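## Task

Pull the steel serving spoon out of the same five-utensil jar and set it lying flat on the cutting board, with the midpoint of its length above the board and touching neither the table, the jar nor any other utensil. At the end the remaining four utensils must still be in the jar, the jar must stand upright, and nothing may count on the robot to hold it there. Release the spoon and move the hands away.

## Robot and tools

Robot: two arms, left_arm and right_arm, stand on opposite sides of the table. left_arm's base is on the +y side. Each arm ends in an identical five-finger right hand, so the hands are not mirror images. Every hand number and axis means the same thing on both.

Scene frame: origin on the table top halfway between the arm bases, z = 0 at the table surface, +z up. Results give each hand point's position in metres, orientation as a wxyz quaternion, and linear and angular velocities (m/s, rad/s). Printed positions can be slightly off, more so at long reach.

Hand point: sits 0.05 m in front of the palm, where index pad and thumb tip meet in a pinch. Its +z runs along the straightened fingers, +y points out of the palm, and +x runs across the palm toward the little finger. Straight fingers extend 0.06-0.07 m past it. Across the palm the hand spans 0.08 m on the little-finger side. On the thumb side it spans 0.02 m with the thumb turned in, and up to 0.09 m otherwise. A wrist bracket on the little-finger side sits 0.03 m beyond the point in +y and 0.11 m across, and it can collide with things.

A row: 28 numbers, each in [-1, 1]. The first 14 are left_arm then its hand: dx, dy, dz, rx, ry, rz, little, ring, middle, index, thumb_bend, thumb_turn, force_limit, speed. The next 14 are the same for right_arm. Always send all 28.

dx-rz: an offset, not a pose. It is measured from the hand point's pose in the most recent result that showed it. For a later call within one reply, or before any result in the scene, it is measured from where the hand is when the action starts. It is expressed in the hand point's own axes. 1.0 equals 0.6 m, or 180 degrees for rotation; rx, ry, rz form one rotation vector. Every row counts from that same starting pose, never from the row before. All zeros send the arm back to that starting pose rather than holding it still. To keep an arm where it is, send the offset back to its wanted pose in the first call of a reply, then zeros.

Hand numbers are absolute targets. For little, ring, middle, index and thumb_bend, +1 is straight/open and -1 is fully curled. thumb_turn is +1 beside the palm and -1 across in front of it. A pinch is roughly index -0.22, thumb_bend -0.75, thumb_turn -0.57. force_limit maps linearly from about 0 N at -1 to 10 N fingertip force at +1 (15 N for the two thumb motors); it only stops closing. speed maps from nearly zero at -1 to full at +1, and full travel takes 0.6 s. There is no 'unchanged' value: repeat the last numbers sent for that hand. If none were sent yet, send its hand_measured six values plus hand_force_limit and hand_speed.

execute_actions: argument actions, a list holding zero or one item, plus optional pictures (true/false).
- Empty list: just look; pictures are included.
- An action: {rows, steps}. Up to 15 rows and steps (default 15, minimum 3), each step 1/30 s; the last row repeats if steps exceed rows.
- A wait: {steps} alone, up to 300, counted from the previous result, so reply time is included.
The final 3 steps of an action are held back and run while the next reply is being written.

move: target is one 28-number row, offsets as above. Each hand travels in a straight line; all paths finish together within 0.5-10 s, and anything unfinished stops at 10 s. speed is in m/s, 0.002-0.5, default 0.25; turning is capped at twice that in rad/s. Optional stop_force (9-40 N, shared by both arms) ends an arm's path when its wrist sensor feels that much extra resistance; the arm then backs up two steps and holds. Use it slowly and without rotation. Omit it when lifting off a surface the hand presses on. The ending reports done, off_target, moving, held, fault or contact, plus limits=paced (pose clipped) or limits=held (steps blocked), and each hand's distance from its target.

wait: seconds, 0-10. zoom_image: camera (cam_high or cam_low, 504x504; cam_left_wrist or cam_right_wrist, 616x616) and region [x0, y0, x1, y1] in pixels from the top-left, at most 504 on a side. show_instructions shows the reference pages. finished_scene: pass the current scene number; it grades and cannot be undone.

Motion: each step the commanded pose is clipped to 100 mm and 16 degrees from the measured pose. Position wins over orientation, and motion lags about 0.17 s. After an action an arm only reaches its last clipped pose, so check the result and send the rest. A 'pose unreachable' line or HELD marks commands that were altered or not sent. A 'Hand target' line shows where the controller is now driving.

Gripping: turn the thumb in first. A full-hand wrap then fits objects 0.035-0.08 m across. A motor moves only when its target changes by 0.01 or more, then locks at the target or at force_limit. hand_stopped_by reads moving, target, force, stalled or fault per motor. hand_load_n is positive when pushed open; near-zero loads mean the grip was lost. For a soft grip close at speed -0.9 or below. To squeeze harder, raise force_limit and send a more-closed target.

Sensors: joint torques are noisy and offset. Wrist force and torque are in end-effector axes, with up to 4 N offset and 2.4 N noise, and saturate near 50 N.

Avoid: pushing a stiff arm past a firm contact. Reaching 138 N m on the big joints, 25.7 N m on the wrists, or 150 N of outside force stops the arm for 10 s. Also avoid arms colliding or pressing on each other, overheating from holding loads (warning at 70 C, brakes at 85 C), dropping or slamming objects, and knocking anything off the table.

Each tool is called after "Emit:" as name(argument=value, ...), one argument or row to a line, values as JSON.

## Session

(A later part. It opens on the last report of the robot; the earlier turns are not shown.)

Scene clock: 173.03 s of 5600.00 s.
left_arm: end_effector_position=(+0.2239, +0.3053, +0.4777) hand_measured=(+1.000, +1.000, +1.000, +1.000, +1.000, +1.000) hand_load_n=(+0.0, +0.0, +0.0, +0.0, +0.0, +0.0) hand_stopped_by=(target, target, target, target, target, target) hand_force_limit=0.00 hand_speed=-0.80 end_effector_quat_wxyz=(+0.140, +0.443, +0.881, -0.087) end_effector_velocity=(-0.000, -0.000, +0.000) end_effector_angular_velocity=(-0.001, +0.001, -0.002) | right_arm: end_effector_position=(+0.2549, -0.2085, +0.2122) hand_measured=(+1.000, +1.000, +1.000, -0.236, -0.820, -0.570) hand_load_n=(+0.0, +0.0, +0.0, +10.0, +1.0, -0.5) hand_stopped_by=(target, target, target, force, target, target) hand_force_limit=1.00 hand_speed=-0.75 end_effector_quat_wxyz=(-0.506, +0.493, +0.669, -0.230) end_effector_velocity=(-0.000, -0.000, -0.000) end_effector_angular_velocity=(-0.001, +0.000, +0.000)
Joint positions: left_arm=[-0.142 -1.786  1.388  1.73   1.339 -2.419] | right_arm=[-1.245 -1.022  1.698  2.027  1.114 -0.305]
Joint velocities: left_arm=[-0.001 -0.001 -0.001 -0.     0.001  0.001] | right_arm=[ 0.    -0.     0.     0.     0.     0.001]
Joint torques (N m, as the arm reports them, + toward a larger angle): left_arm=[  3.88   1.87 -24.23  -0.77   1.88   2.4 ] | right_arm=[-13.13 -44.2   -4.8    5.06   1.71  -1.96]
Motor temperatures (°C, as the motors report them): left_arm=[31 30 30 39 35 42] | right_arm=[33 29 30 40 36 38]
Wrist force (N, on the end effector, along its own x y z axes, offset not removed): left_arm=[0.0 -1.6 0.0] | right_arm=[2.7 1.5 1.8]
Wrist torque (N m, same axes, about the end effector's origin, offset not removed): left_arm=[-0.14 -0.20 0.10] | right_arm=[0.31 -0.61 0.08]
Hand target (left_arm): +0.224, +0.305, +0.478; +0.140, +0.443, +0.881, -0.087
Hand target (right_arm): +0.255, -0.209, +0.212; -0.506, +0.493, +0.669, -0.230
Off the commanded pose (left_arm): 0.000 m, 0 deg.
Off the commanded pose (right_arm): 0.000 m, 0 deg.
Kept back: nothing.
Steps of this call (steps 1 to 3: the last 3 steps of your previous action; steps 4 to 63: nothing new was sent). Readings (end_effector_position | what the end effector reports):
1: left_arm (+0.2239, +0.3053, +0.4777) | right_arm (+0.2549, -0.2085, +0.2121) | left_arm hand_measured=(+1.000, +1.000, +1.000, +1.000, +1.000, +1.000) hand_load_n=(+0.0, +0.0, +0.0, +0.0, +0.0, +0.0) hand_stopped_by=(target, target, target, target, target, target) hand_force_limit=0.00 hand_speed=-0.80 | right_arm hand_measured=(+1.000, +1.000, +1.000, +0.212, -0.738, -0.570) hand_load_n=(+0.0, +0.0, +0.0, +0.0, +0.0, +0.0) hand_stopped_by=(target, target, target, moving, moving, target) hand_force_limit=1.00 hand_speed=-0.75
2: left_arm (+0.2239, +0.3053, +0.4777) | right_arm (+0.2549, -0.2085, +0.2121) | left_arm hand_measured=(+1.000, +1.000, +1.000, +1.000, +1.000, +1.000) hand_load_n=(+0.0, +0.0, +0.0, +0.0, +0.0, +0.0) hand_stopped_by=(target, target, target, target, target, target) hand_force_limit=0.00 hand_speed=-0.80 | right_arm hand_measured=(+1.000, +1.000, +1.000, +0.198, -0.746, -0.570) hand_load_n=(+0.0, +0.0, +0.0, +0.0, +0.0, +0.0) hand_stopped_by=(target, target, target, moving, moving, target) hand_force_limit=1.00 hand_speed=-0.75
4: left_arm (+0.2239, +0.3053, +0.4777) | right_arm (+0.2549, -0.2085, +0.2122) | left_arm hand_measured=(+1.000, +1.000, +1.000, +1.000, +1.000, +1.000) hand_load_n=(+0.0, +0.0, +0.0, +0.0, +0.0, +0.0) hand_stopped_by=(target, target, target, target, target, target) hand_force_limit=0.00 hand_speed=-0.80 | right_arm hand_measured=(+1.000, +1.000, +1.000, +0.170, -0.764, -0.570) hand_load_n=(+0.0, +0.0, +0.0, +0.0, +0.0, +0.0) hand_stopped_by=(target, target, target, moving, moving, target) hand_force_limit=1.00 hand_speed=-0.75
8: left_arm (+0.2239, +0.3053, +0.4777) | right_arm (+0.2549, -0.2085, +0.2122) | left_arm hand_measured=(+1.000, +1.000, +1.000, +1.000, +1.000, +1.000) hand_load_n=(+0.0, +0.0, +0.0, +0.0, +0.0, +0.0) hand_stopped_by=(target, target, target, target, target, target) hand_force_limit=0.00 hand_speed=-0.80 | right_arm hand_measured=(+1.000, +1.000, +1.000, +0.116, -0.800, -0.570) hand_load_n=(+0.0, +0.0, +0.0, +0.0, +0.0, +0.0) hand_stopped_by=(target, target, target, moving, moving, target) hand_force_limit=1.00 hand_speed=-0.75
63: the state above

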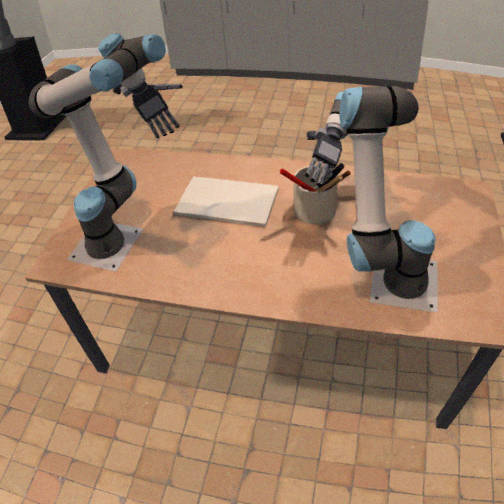

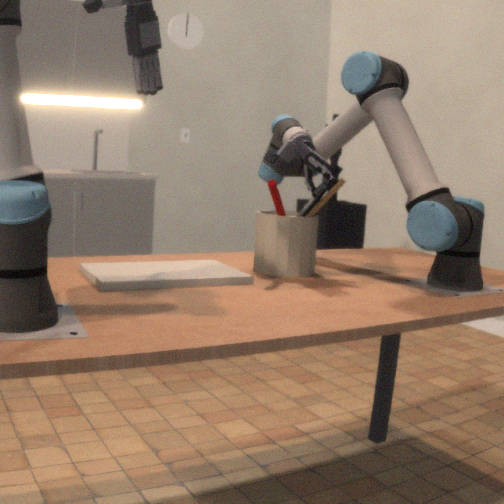

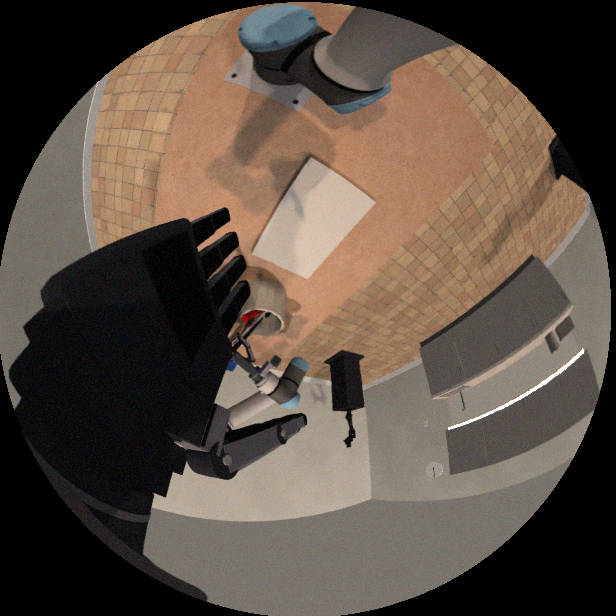

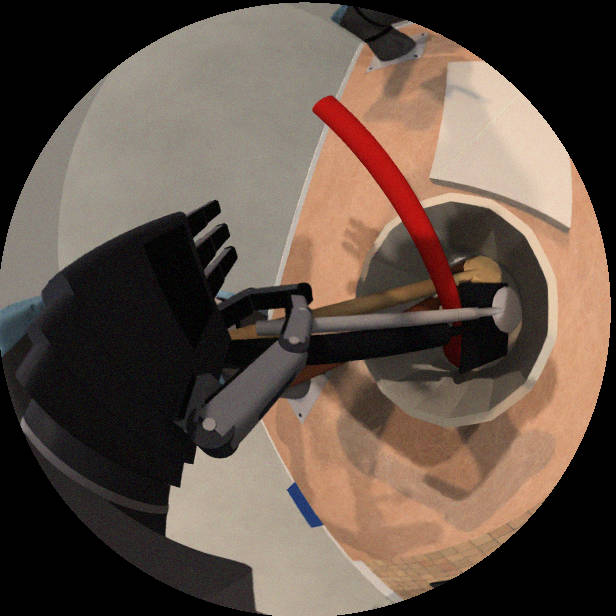

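Emit:
move(
  target=[0,0,0,0,0,0,1,1,1,1,1,1,0,-0.8, 0.005,0,-0.014,0,0,0,1,1,1,0.35,-0.65,-0.57,1.0,-0.3],
  speed=0.01,
)

Emit:
zoom_image(
  camera="cam_right_wrist",
  region=[200,200,440,440],
)

Emit:
move(
  target=[0,0,0,0,0,0,1,1,1,1,1,1,0,-0.8, -0.013,0,0,0,0,0,1,1,1,0.35,-0.65,-0.57,1.0,-0.3],
  speed=0.008,
  stop_force=9,
)

Emit:
zoom_image(
  camera="cam_right_wrist",
  region=[200,200,440,440],
)

Emit:
execute_actions(
  actions=[
    {"rows":[[0,0,0,0,0,0,1,1,1,1,1,1,0,-0.8, 0,0,0,0,0,0,1,1,1,-0.5,-0.82,-0.57,1.0,-0.75]],"steps":15},
  ],
  pictures=false,
)

Emit:
wait(
  seconds=2,
)

Emit:
zoom_image(
  camera="cam_right_wrist",
  region=[200,200,440,440],
)

Emit:
zoom_image(
  camera="cam_low",
  region=[250,100,390,240],
)

Scene clock: 174.40 s of 5600.00 s.
left_arm: end_effector_position=(+0.2239, +0.3053, +0.4777) hand_measured=(+1.000, +1.000, +1.000, +1.000, +1.000, +1.000) hand_load_n=(+0.0, +0.0, +0.0, +0.0, +0.0, +0.0) hand_stopped_by=(target, target, target, target, target, target) hand_force_limit=0.00 hand_speed=-0.80 end_effector_quat_wxyz=(+0.140, +0.443, +0.881, -0.087) end_effector_velocity=(-0.000, +0.000, +0.000) end_effector_angular_velocity=(+0.001, +0.000, -0.001) | right_arm: end_effector_position=(+0.2621, -0.2075, +0.2166) hand_measured=(+1.000, +1.000, +1.000, +0.350, -0.650, -0.570) hand_load_n=(+0.0, +0.0, +0.0, +0.0, +0.0, +0.0) hand_stopped_by=(target, target, target, target, target, target) hand_force_limit=1.00 hand_speed=-0.30 end_effector_quat_wxyz=(-0.506, +0.493, +0.669, -0.230) end_effector_velocity=(+0.002, +0.001, +0.002) end_effector_angular_velocity=(+0.001, +0.000, -0.001)
Joint positions: left_arm=[-0.142 -1.786  1.388  1.73   1.339 -2.419] | right_arm=[-1.247 -1.015  1.672  2.046  1.116 -0.306]
Joint velocities: left_arm=[-0.001 -0.    -0.     0.001  0.    -0.   ] | right_arm=[ 0.     0.003 -0.009  0.007 -0.001 -0.001]
Joint torques (N m, as the arm reports them, + toward a larger angle): left_arm=[  3.27   1.48 -24.02  -0.77   1.78   2.33] | right_arm=[-13.35 -26.17 -25.65   5.51   1.53  -2.05]
Motor temperatures (°C, as the motors report them): left_arm=[31 30 30 39 35 42] | right_arm=[33 29 30 40 36 38]
Wrist force (N, on the end effector, along its own x y z axes, offset not removed): left_arm=[0.6 -1.1 0.7] | right_arm=[1.3 2.6 2.7]
Wrist torque (N m, same axes, about the end effector's origin, offset not removed): left_arm=[-0.19 -0.39 0.10] | right_arm=[0.44 -0.41 0.09]
Hand target (left_arm): +0.224, +0.305, +0.478; +0.140, +0.443, +0.881, -0.087
Hand target (right_arm): +0.262, -0.207, +0.217; -0.506, +0.493, +0.669, -0.230
Off the commanded pose (left_arm): 0.000 m, 0 deg.
Off the commanded pose (right_arm): 0.000 m, 0 deg.
Kept back: nothing.
move: done

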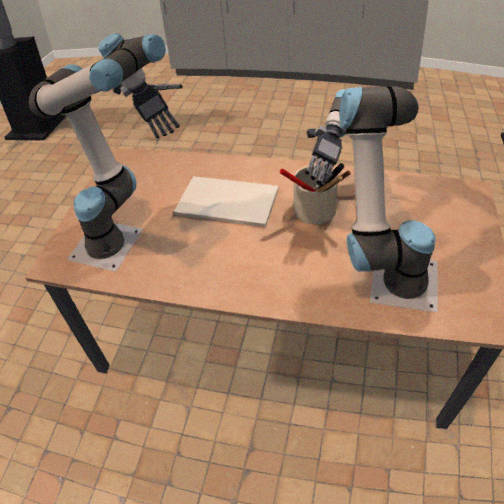

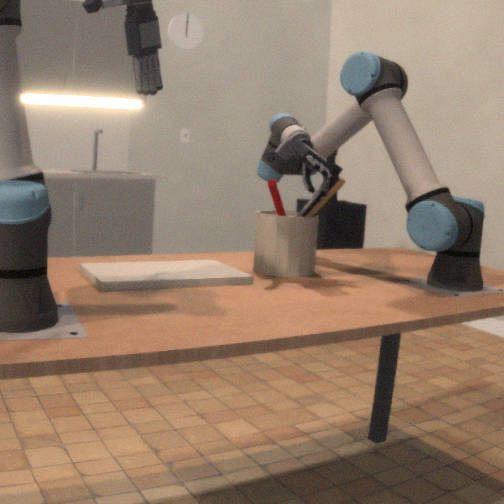

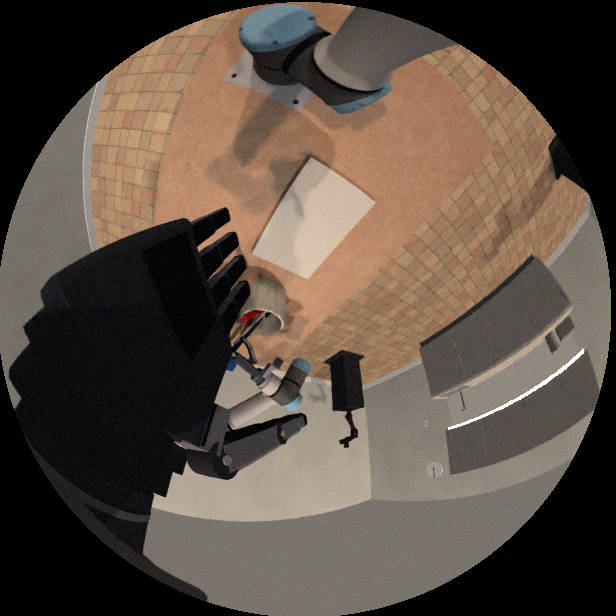

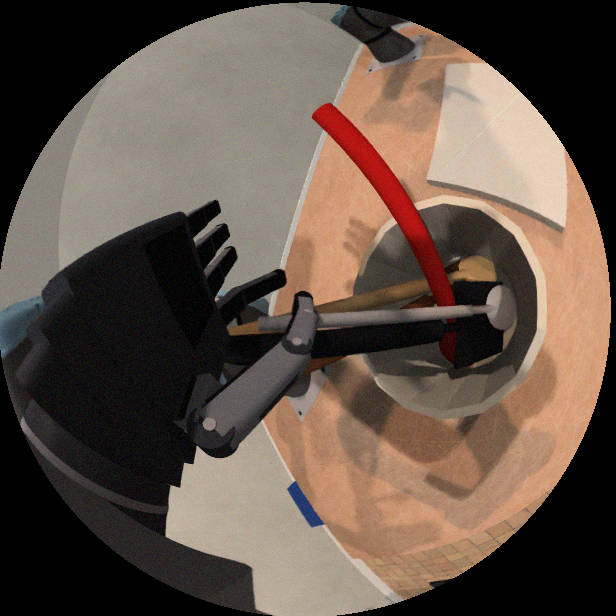

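Region (200, 200, 440, 440) of cam_right_wrist's 616x616 image, scaled by 2.100, with more detail than that image has.

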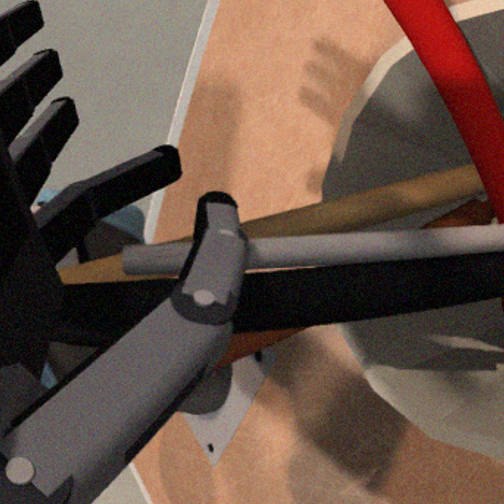

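Scene clock: 175.60 s of 5600.00 s.
left_arm: end_effector_position=(+0.2239, +0.3053, +0.4777) hand_measured=(+1.000, +1.000, +1.000, +1.000, +1.000, +1.000) hand_load_n=(+0.0, +0.0, +0.0, +0.0, +0.0, +0.0) hand_stopped_by=(target, target, target, target, target, target) hand_force_limit=0.00 hand_speed=-0.80 end_effector_quat_wxyz=(+0.140, +0.443, +0.881, -0.087) end_effector_velocity=(-0.000, -0.000, -0.000) end_effector_angular_velocity=(-0.000, +0.000, -0.000) | right_arm: end_effector_position=(+0.2621, -0.2142, +0.2132) hand_measured=(+1.000, +1.000, +1.000, +0.350, -0.652, -0.570) hand_load_n=(+0.0, +0.0, +0.0, +0.0, -2.5, -3.5) hand_stopped_by=(target, target, target, target, target, target) hand_force_limit=1.00 hand_speed=-0.30 end_effector_quat_wxyz=(-0.506, +0.493, +0.669, -0.230) end_effector_velocity=(-0.000, -0.002, -0.001) end_effector_angular_velocity=(-0.001, -0.001, +0.002)
Joint positions: left_arm=[-0.142 -1.786  1.388  1.73   1.339 -2.419] | right_arm=[-1.26  -1.017  1.687  2.036  1.128 -0.312]
Joint velocities: left_arm=[-0.001 -0.     0.    -0.     0.    -0.001] | right_arm=[-0.004 -0.001  0.005 -0.003  0.005 -0.002]
Joint torques (N m, as the arm reports them, + toward a larger angle): left_arm=[  3.69   1.59 -24.13  -0.77   1.74   2.26] | right_arm=[-15.68 -44.    -3.32  -1.05   2.96  -1.98]
Motor temperatures (°C, as the motors report them): left_arm=[31 30 30 39 35 42] | right_arm=[33 29 30 40 36 38]
Wrist force (N, on the end effector, along its own x y z axes, offset not removed): left_arm=[-0.5 -1.8 -0.6] | right_arm=[7.3 -0.4 0.0]
Wrist torque (N m, same axes, about the end effector's origin, offset not removed): left_arm=[-0.20 -0.17 0.01] | right_arm=[0.31 -0.62 0.12]
Hand target (left_arm): +0.224, +0.305, +0.478; +0.140, +0.443, +0.881, -0.087
Hand target (right_arm): +0.262, -0.214, +0.213; -0.506, +0.493, +0.669, -0.230
Off the commanded pose (left_arm): 0.000 m, 0 deg.
Off the commanded pose (right_arm): 0.000 m, 0 deg.
Kept back: nothing.
move: done

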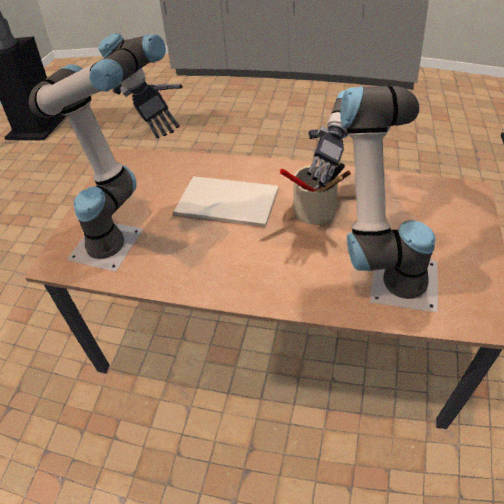

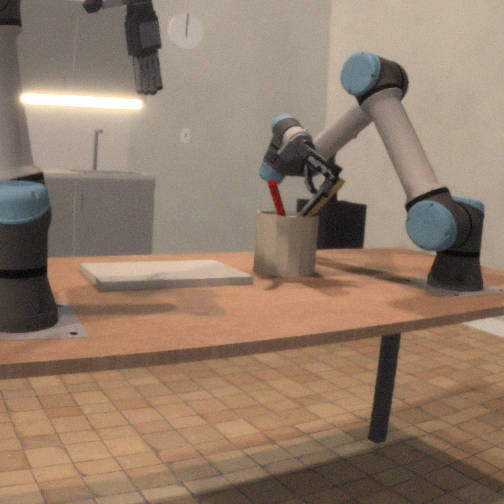

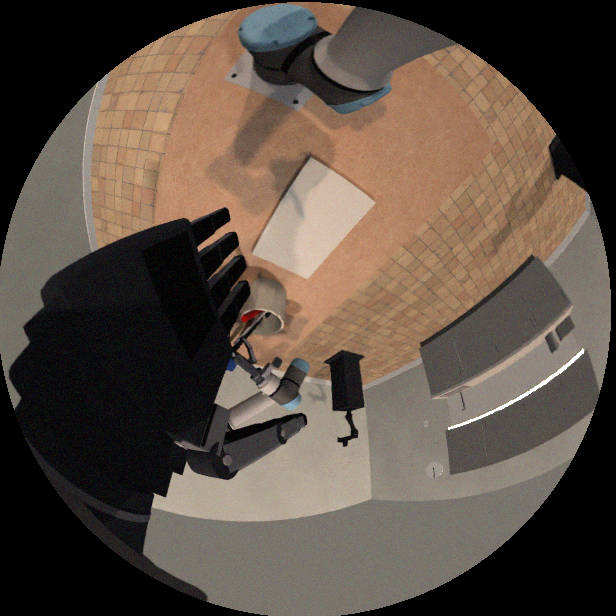

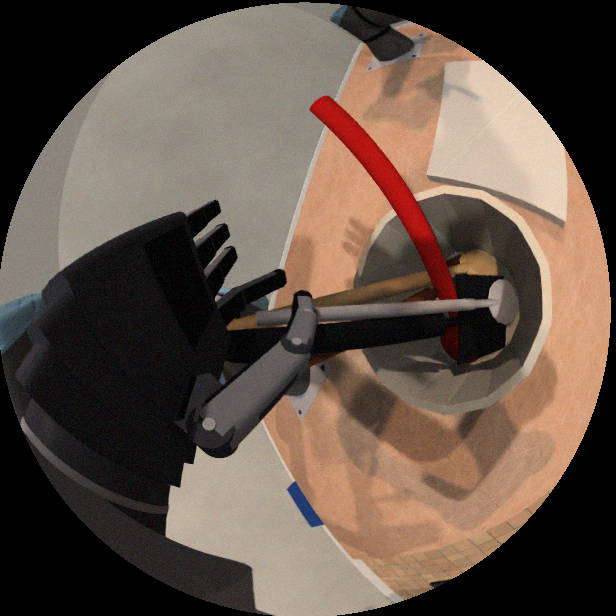

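Region (200, 200, 440, 440) of cam_right_wrist's 616x616 image, scaled by 2.100, with more detail than that image has.

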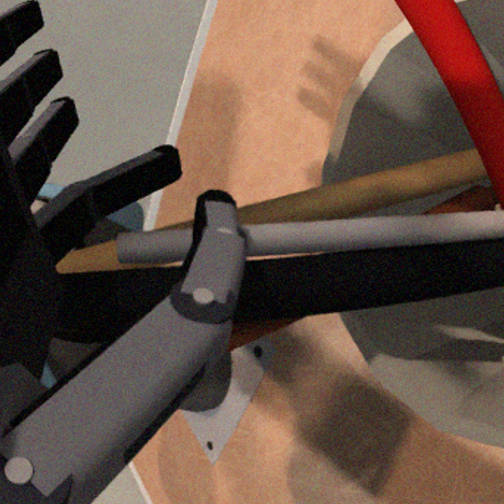

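Scene clock: 176.00 s of 5600.00 s.
left_arm: end_effector_position=(+0.2239, +0.3053, +0.4777) hand_measured=(+1.000, +1.000, +1.000, +1.000, +1.000, +1.000) hand_load_n=(+0.0, +0.0, +0.0, +0.0, +0.0, +0.0) hand_stopped_by=(target, target, target, target, target, target) hand_force_limit=0.00 hand_speed=-0.80 end_effector_quat_wxyz=(+0.140, +0.443, +0.881, -0.087) end_effector_velocity=(-0.000, -0.000, -0.000) end_effector_angular_velocity=(+0.001, -0.000, -0.001) | right_arm: end_effector_position=(+0.2621, -0.2143, +0.2131) hand_measured=(+1.000, +1.000, +1.000, +0.226, -0.728, -0.570) hand_load_n=(+0.0, +0.0, +0.0, +0.0, +0.5, -1.0) hand_stopped_by=(target, target, target, moving, moving, target) hand_force_limit=1.00 hand_speed=-0.75 end_effector_quat_wxyz=(-0.506, +0.493, +0.669, -0.230) end_effector_velocity=(+0.000, +0.000, -0.000) end_effector_angular_velocity=(+0.000, +0.001, -0.001)
Joint positions: left_arm=[-0.142 -1.786  1.388  1.73   1.339 -2.419] | right_arm=[-1.261 -1.017  1.687  2.036  1.128 -0.312]
Joint velocities: left_arm=[ 0.     0.001 -0.     0.     0.     0.001] | right_arm=[-0.001  0.     0.     0.    -0.001 -0.   ]
Joint torques (N m, as the arm reports them, + toward a larger angle): left_arm=[  3.86   1.7  -23.5   -0.82   1.84   2.34] | right_arm=[  0.4  -40.79 -21.34   1.84  -0.45  -0.64]
Motor temperatures (°C, as the motors report them): left_arm=[31 30 30 39 35 42] | right_arm=[33 29 30 40 36 38]
Wrist force (N, on the end effector, along its own x y z axes, offset not removed): left_arm=[0.1 -1.5 0.7] | right_arm=[1.5 2.9 2.8]
Wrist torque (N m, same axes, about the end effector's origin, offset not removed): left_arm=[-0.24 -0.19 0.02] | right_arm=[0.30 -0.34 -0.08]
Steps of this call (steps 1 to 12: the first 12 steps of this action). Readings (end_effector_position | what the end effector reports):
1: left_arm (+0.2239, +0.3053, +0.4777) | right_arm (+0.2621, -0.2142, +0.2131) | left_arm hand_measured=(+1.000, +1.000, +1.000, +1.000, +1.000, +1.000) hand_load_n=(+0.0, +0.0, +0.0, +0.0, +0.0, +0.0) hand_stopped_by=(target, target, target, target, target, target) hand_force_limit=0.00 hand_speed=-0.80 | right_arm hand_measured=(+1.000, +1.000, +1.000, +0.350, -0.652, -0.570) hand_load_n=(+0.0, +0.0, +0.0, +0.0, -2.5, -3.5) hand_stopped_by=(target, target, target, moving, moving, target) hand_force_limit=1.00 hand_speed=-0.75
2: left_arm (+0.2239, +0.3053, +0.4777) | right_arm (+0.2621, -0.2143, +0.2131) | left_arm hand_measured=(+1.000, +1.000, +1.000, +1.000, +1.000, +1.000) hand_load_n=(+0.0, +0.0, +0.0, +0.0, +0.0, +0.0) hand_stopped_by=(target, target, target, target, target, target) hand_force_limit=0.00 hand_speed=-0.80 | right_arm hand_measured=(+1.000, +1.000, +1.000, +0.350, -0.652, -0.570) hand_load_n=(+0.0, +0.0, +0.0, +0.0, -2.5, -3.5) hand_stopped_by=(target, target, target, moving, moving, target) hand_force_limit=1.00 hand_speed=-0.75
4: left_arm (+0.2239, +0.3053, +0.4777) | right_arm (+0.2621, -0.2143, +0.2131) | left_arm hand_measured=(+1.000, +1.000, +1.000, +1.000, +1.000, +1.000) hand_load_n=(+0.0, +0.0, +0.0, +0.0, +0.0, +0.0) hand_stopped_by=(target, target, target, target, target, target) hand_force_limit=0.00 hand_speed=-0.80 | right_arm hand_measured=(+1.000, +1.000, +1.000, +0.338, -0.658, -0.570) hand_load_n=(+0.0, +0.0, +0.0, +0.0, -1.5, -3.5) hand_stopped_by=(target, target, target, moving, moving, target) hand_force_limit=1.00 hand_speed=-0.75
8: left_arm (+0.2239, +0.3053, +0.4777) | right_arm (+0.2621, -0.2143, +0.2131) | left_arm hand_measured=(+1.000, +1.000, +1.000, +1.000, +1.000, +1.000) hand_load_n=(+0.0, +0.0, +0.0, +0.0, +0.0, +0.0) hand_stopped_by=(target, target, target, target, target, target) hand_force_limit=0.00 hand_speed=-0.80 | right_arm hand_measured=(+1.000, +1.000, +1.000, +0.282, -0.692, -0.570) hand_load_n=(+0.0, +0.0, +0.0, +0.0, +0.5, -1.5) hand_stopped_by=(target, target, target, moving, moving, target) hand_force_limit=1.00 hand_speed=-0.75
12: the state above

Scene clock: 178.10 s of 5600.00 s.
left_arm: end_effector_position=(+0.2239, +0.3053, +0.4777) hand_measured=(+1.000, +1.000, +1.000, +1.000, +1.000, +1.000) hand_load_n=(+0.0, +0.0, +0.0, +0.0, +0.0, +0.0) hand_stopped_by=(target, target, target, target, target, target) hand_force_limit=0.00 hand_speed=-0.80 end_effector_quat_wxyz=(+0.140, +0.443, +0.881, -0.087) end_effector_velocity=(-0.001, -0.001, -0.000) end_effector_angular_velocity=(+0.000, +0.001, -0.001) | right_arm: end_effector_position=(+0.2621, -0.2142, +0.2132) hand_measured=(+1.000, +1.000, +1.000, -0.236, -0.820, -0.570) hand_load_n=(+0.0, +0.0, +0.0, +10.0, +1.0, -0.5) hand_stopped_by=(target, target, target, force, target, target) hand_force_limit=1.00 hand_speed=-0.75 end_effector_quat_wxyz=(-0.506, +0.493, +0.669, -0.230) end_effector_velocity=(+0.000, -0.000, -0.000) end_effector_angular_velocity=(-0.000, +0.000, -0.000)
Joint positions: left_arm=[-0.142 -1.786  1.388  1.73   1.339 -2.419] | right_arm=[-1.26  -1.017  1.687  2.036  1.128 -0.312]
Joint velocities: left_arm=[-0.001  0.001  0.    -0.     0.001 -0.   ] | right_arm=[-0.  0.  0.  0.  0.  0.]
Joint torques (N m, as the arm reports them, + toward a larger angle): left_arm=[  3.41   1.57 -24.06  -0.79   1.76   2.27] | right_arm=[ 13.43 -27.16 -25.09   4.25  -1.78   2.35]
Motor temperatures (°C, as the motors report them): left_arm=[31 30 30 39 35 42] | right_arm=[33 29 30 40 36 38]
Wrist force (N, on the end effector, along its own x y z axes, offset not removed): left_arm=[0.7 0.0 1.4] | right_arm=[1.0 1.9 4.2]
Wrist torque (N m, same axes, about the end effector's origin, offset not removed): left_arm=[-0.09 -0.42 0.09] | right_arm=[0.30 -0.48 0.00]
Hand target (left_arm): +0.224, +0.305, +0.478; +0.140, +0.443, +0.881, -0.087
Hand target (right_arm): +0.262, -0.214, +0.213; -0.506, +0.493, +0.669, -0.230
Off the commanded pose (left_arm): 0.000 m, 0 deg.
Off the commanded pose (right_arm): 0.000 m, 0 deg.
Kept back: nothing.
Steps of this call (steps 1 to 3: the last 3 steps of your previous action; steps 4 to 63: nothing new was sent). Readings (end_effector_position | what the end effector reports):
1: left_arm (+0.2239, +0.3053, +0.4777) | right_arm (+0.2621, -0.2143, +0.2131) | left_arm hand_measured=(+1.000, +1.000, +1.000, +1.000, +1.000, +1.000) hand_load_n=(+0.0, +0.0, +0.0, +0.0, +0.0, +0.0) hand_stopped_by=(target, target, target, target, target, target) hand_force_limit=0.00 hand_speed=-0.80 | right_arm hand_measured=(+1.000, +1.000, +1.000, +0.212, -0.736, -0.570) hand_load_n=(+0.0, +0.0, +0.0, +0.0, +0.5, -0.5) hand_stopped_by=(target, target, target, moving, moving, target) hand_force_limit=1.00 hand_speed=-0.75
2: left_arm (+0.2239, +0.3053, +0.4777) | right_arm (+0.2621, -0.2143, +0.2131) | left_arm hand_measured=(+1.000, +1.000, +1.000, +1.000, +1.000, +1.000) hand_load_n=(+0.0, +0.0, +0.0, +0.0, +0.0, +0.0) hand_stopped_by=(target, target, target, target, target, target) hand_force_limit=0.00 hand_speed=-0.80 | right_arm hand_measured=(+1.000, +1.000, +1.000, +0.198, -0.746, -0.570) hand_load_n=(+0.0, +0.0, +0.0, +0.0, +0.5, -0.5) hand_stopped_by=(target, target, target, moving, moving, target) hand_force_limit=1.00 hand_speed=-0.75
4: left_arm (+0.2239, +0.3053, +0.4777) | right_arm (+0.2622, -0.2143, +0.2131) | left_arm hand_measured=(+1.000, +1.000, +1.000, +1.000, +1.000, +1.000) hand_load_n=(+0.0, +0.0, +0.0, +0.0, +0.0, +0.0) hand_stopped_by=(target, target, target, target, target, target) hand_force_limit=0.00 hand_speed=-0.80 | right_arm hand_measured=(+1.000, +1.000, +1.000, +0.170, -0.762, -0.570) hand_load_n=(+0.0, +0.0, +0.0, +0.0, +0.5, -0.5) hand_stopped_by=(target, target, target, moving, moving, target) hand_force_limit=1.00 hand_speed=-0.75
8: left_arm (+0.2239, +0.3053, +0.4777) | right_arm (+0.2622, -0.2142, +0.2131) | left_arm hand_measured=(+1.000, +1.000, +1.000, +1.000, +1.000, +1.000) hand_load_n=(+0.0, +0.0, +0.0, +0.0, +0.0, +0.0) hand_stopped_by=(target, target, target, target, target, target) hand_force_limit=0.00 hand_speed=-0.80 | right_arm hand_measured=(+1.000, +1.000, +1.000, +0.116, -0.798, -0.570) hand_load_n=(+0.0, +0.0, +0.0, +0.0, +0.0, +0.0) hand_stopped_by=(target, target, target, moving, moving, target) hand_force_limit=1.00 hand_speed=-0.75
63: the state above

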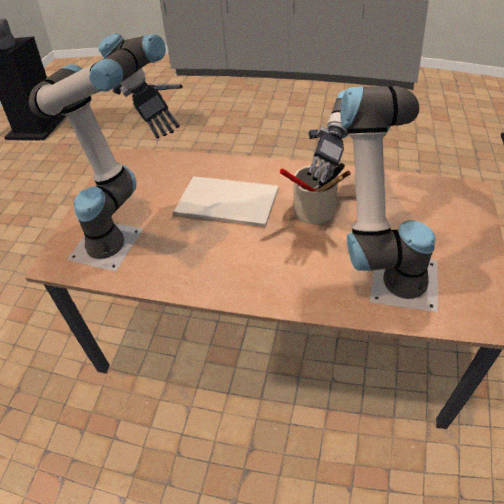

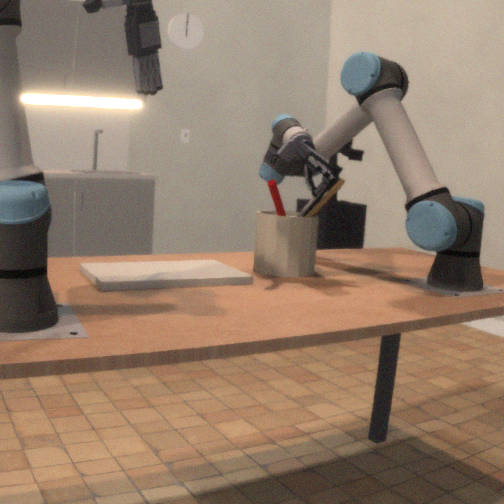

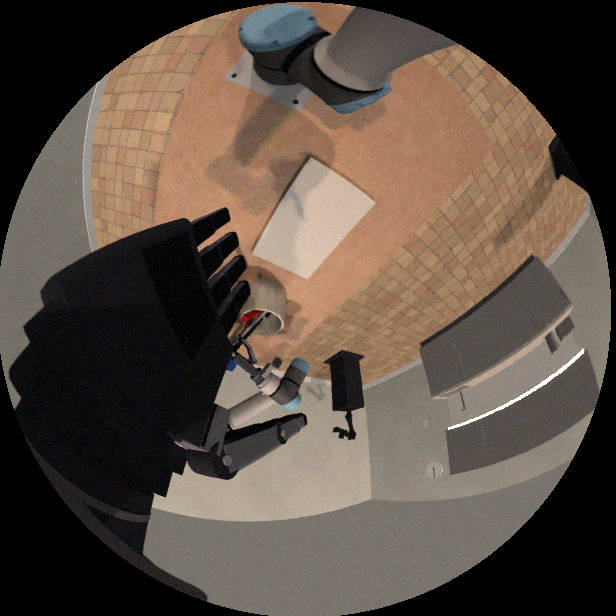

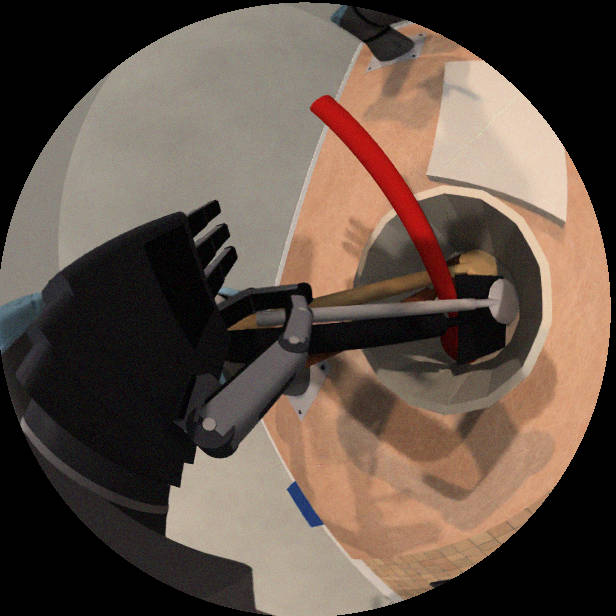

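Region (200, 200, 440, 440) of cam_right_wrist's 616x616 image, scaled by 2.100, with more detail than that image has.

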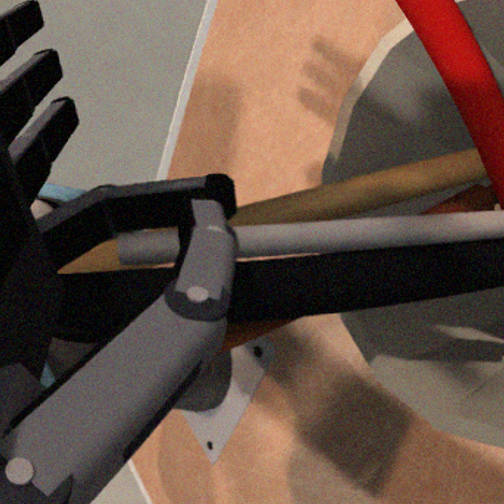

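Region (250, 100, 390, 240) of cam_low's 504x504 image, scaled by 3.600, with more detail than that image has.

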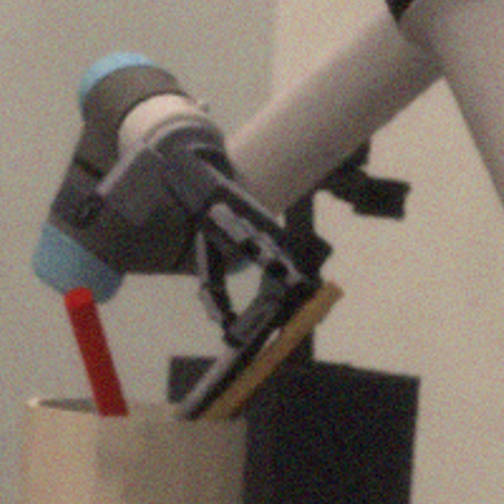

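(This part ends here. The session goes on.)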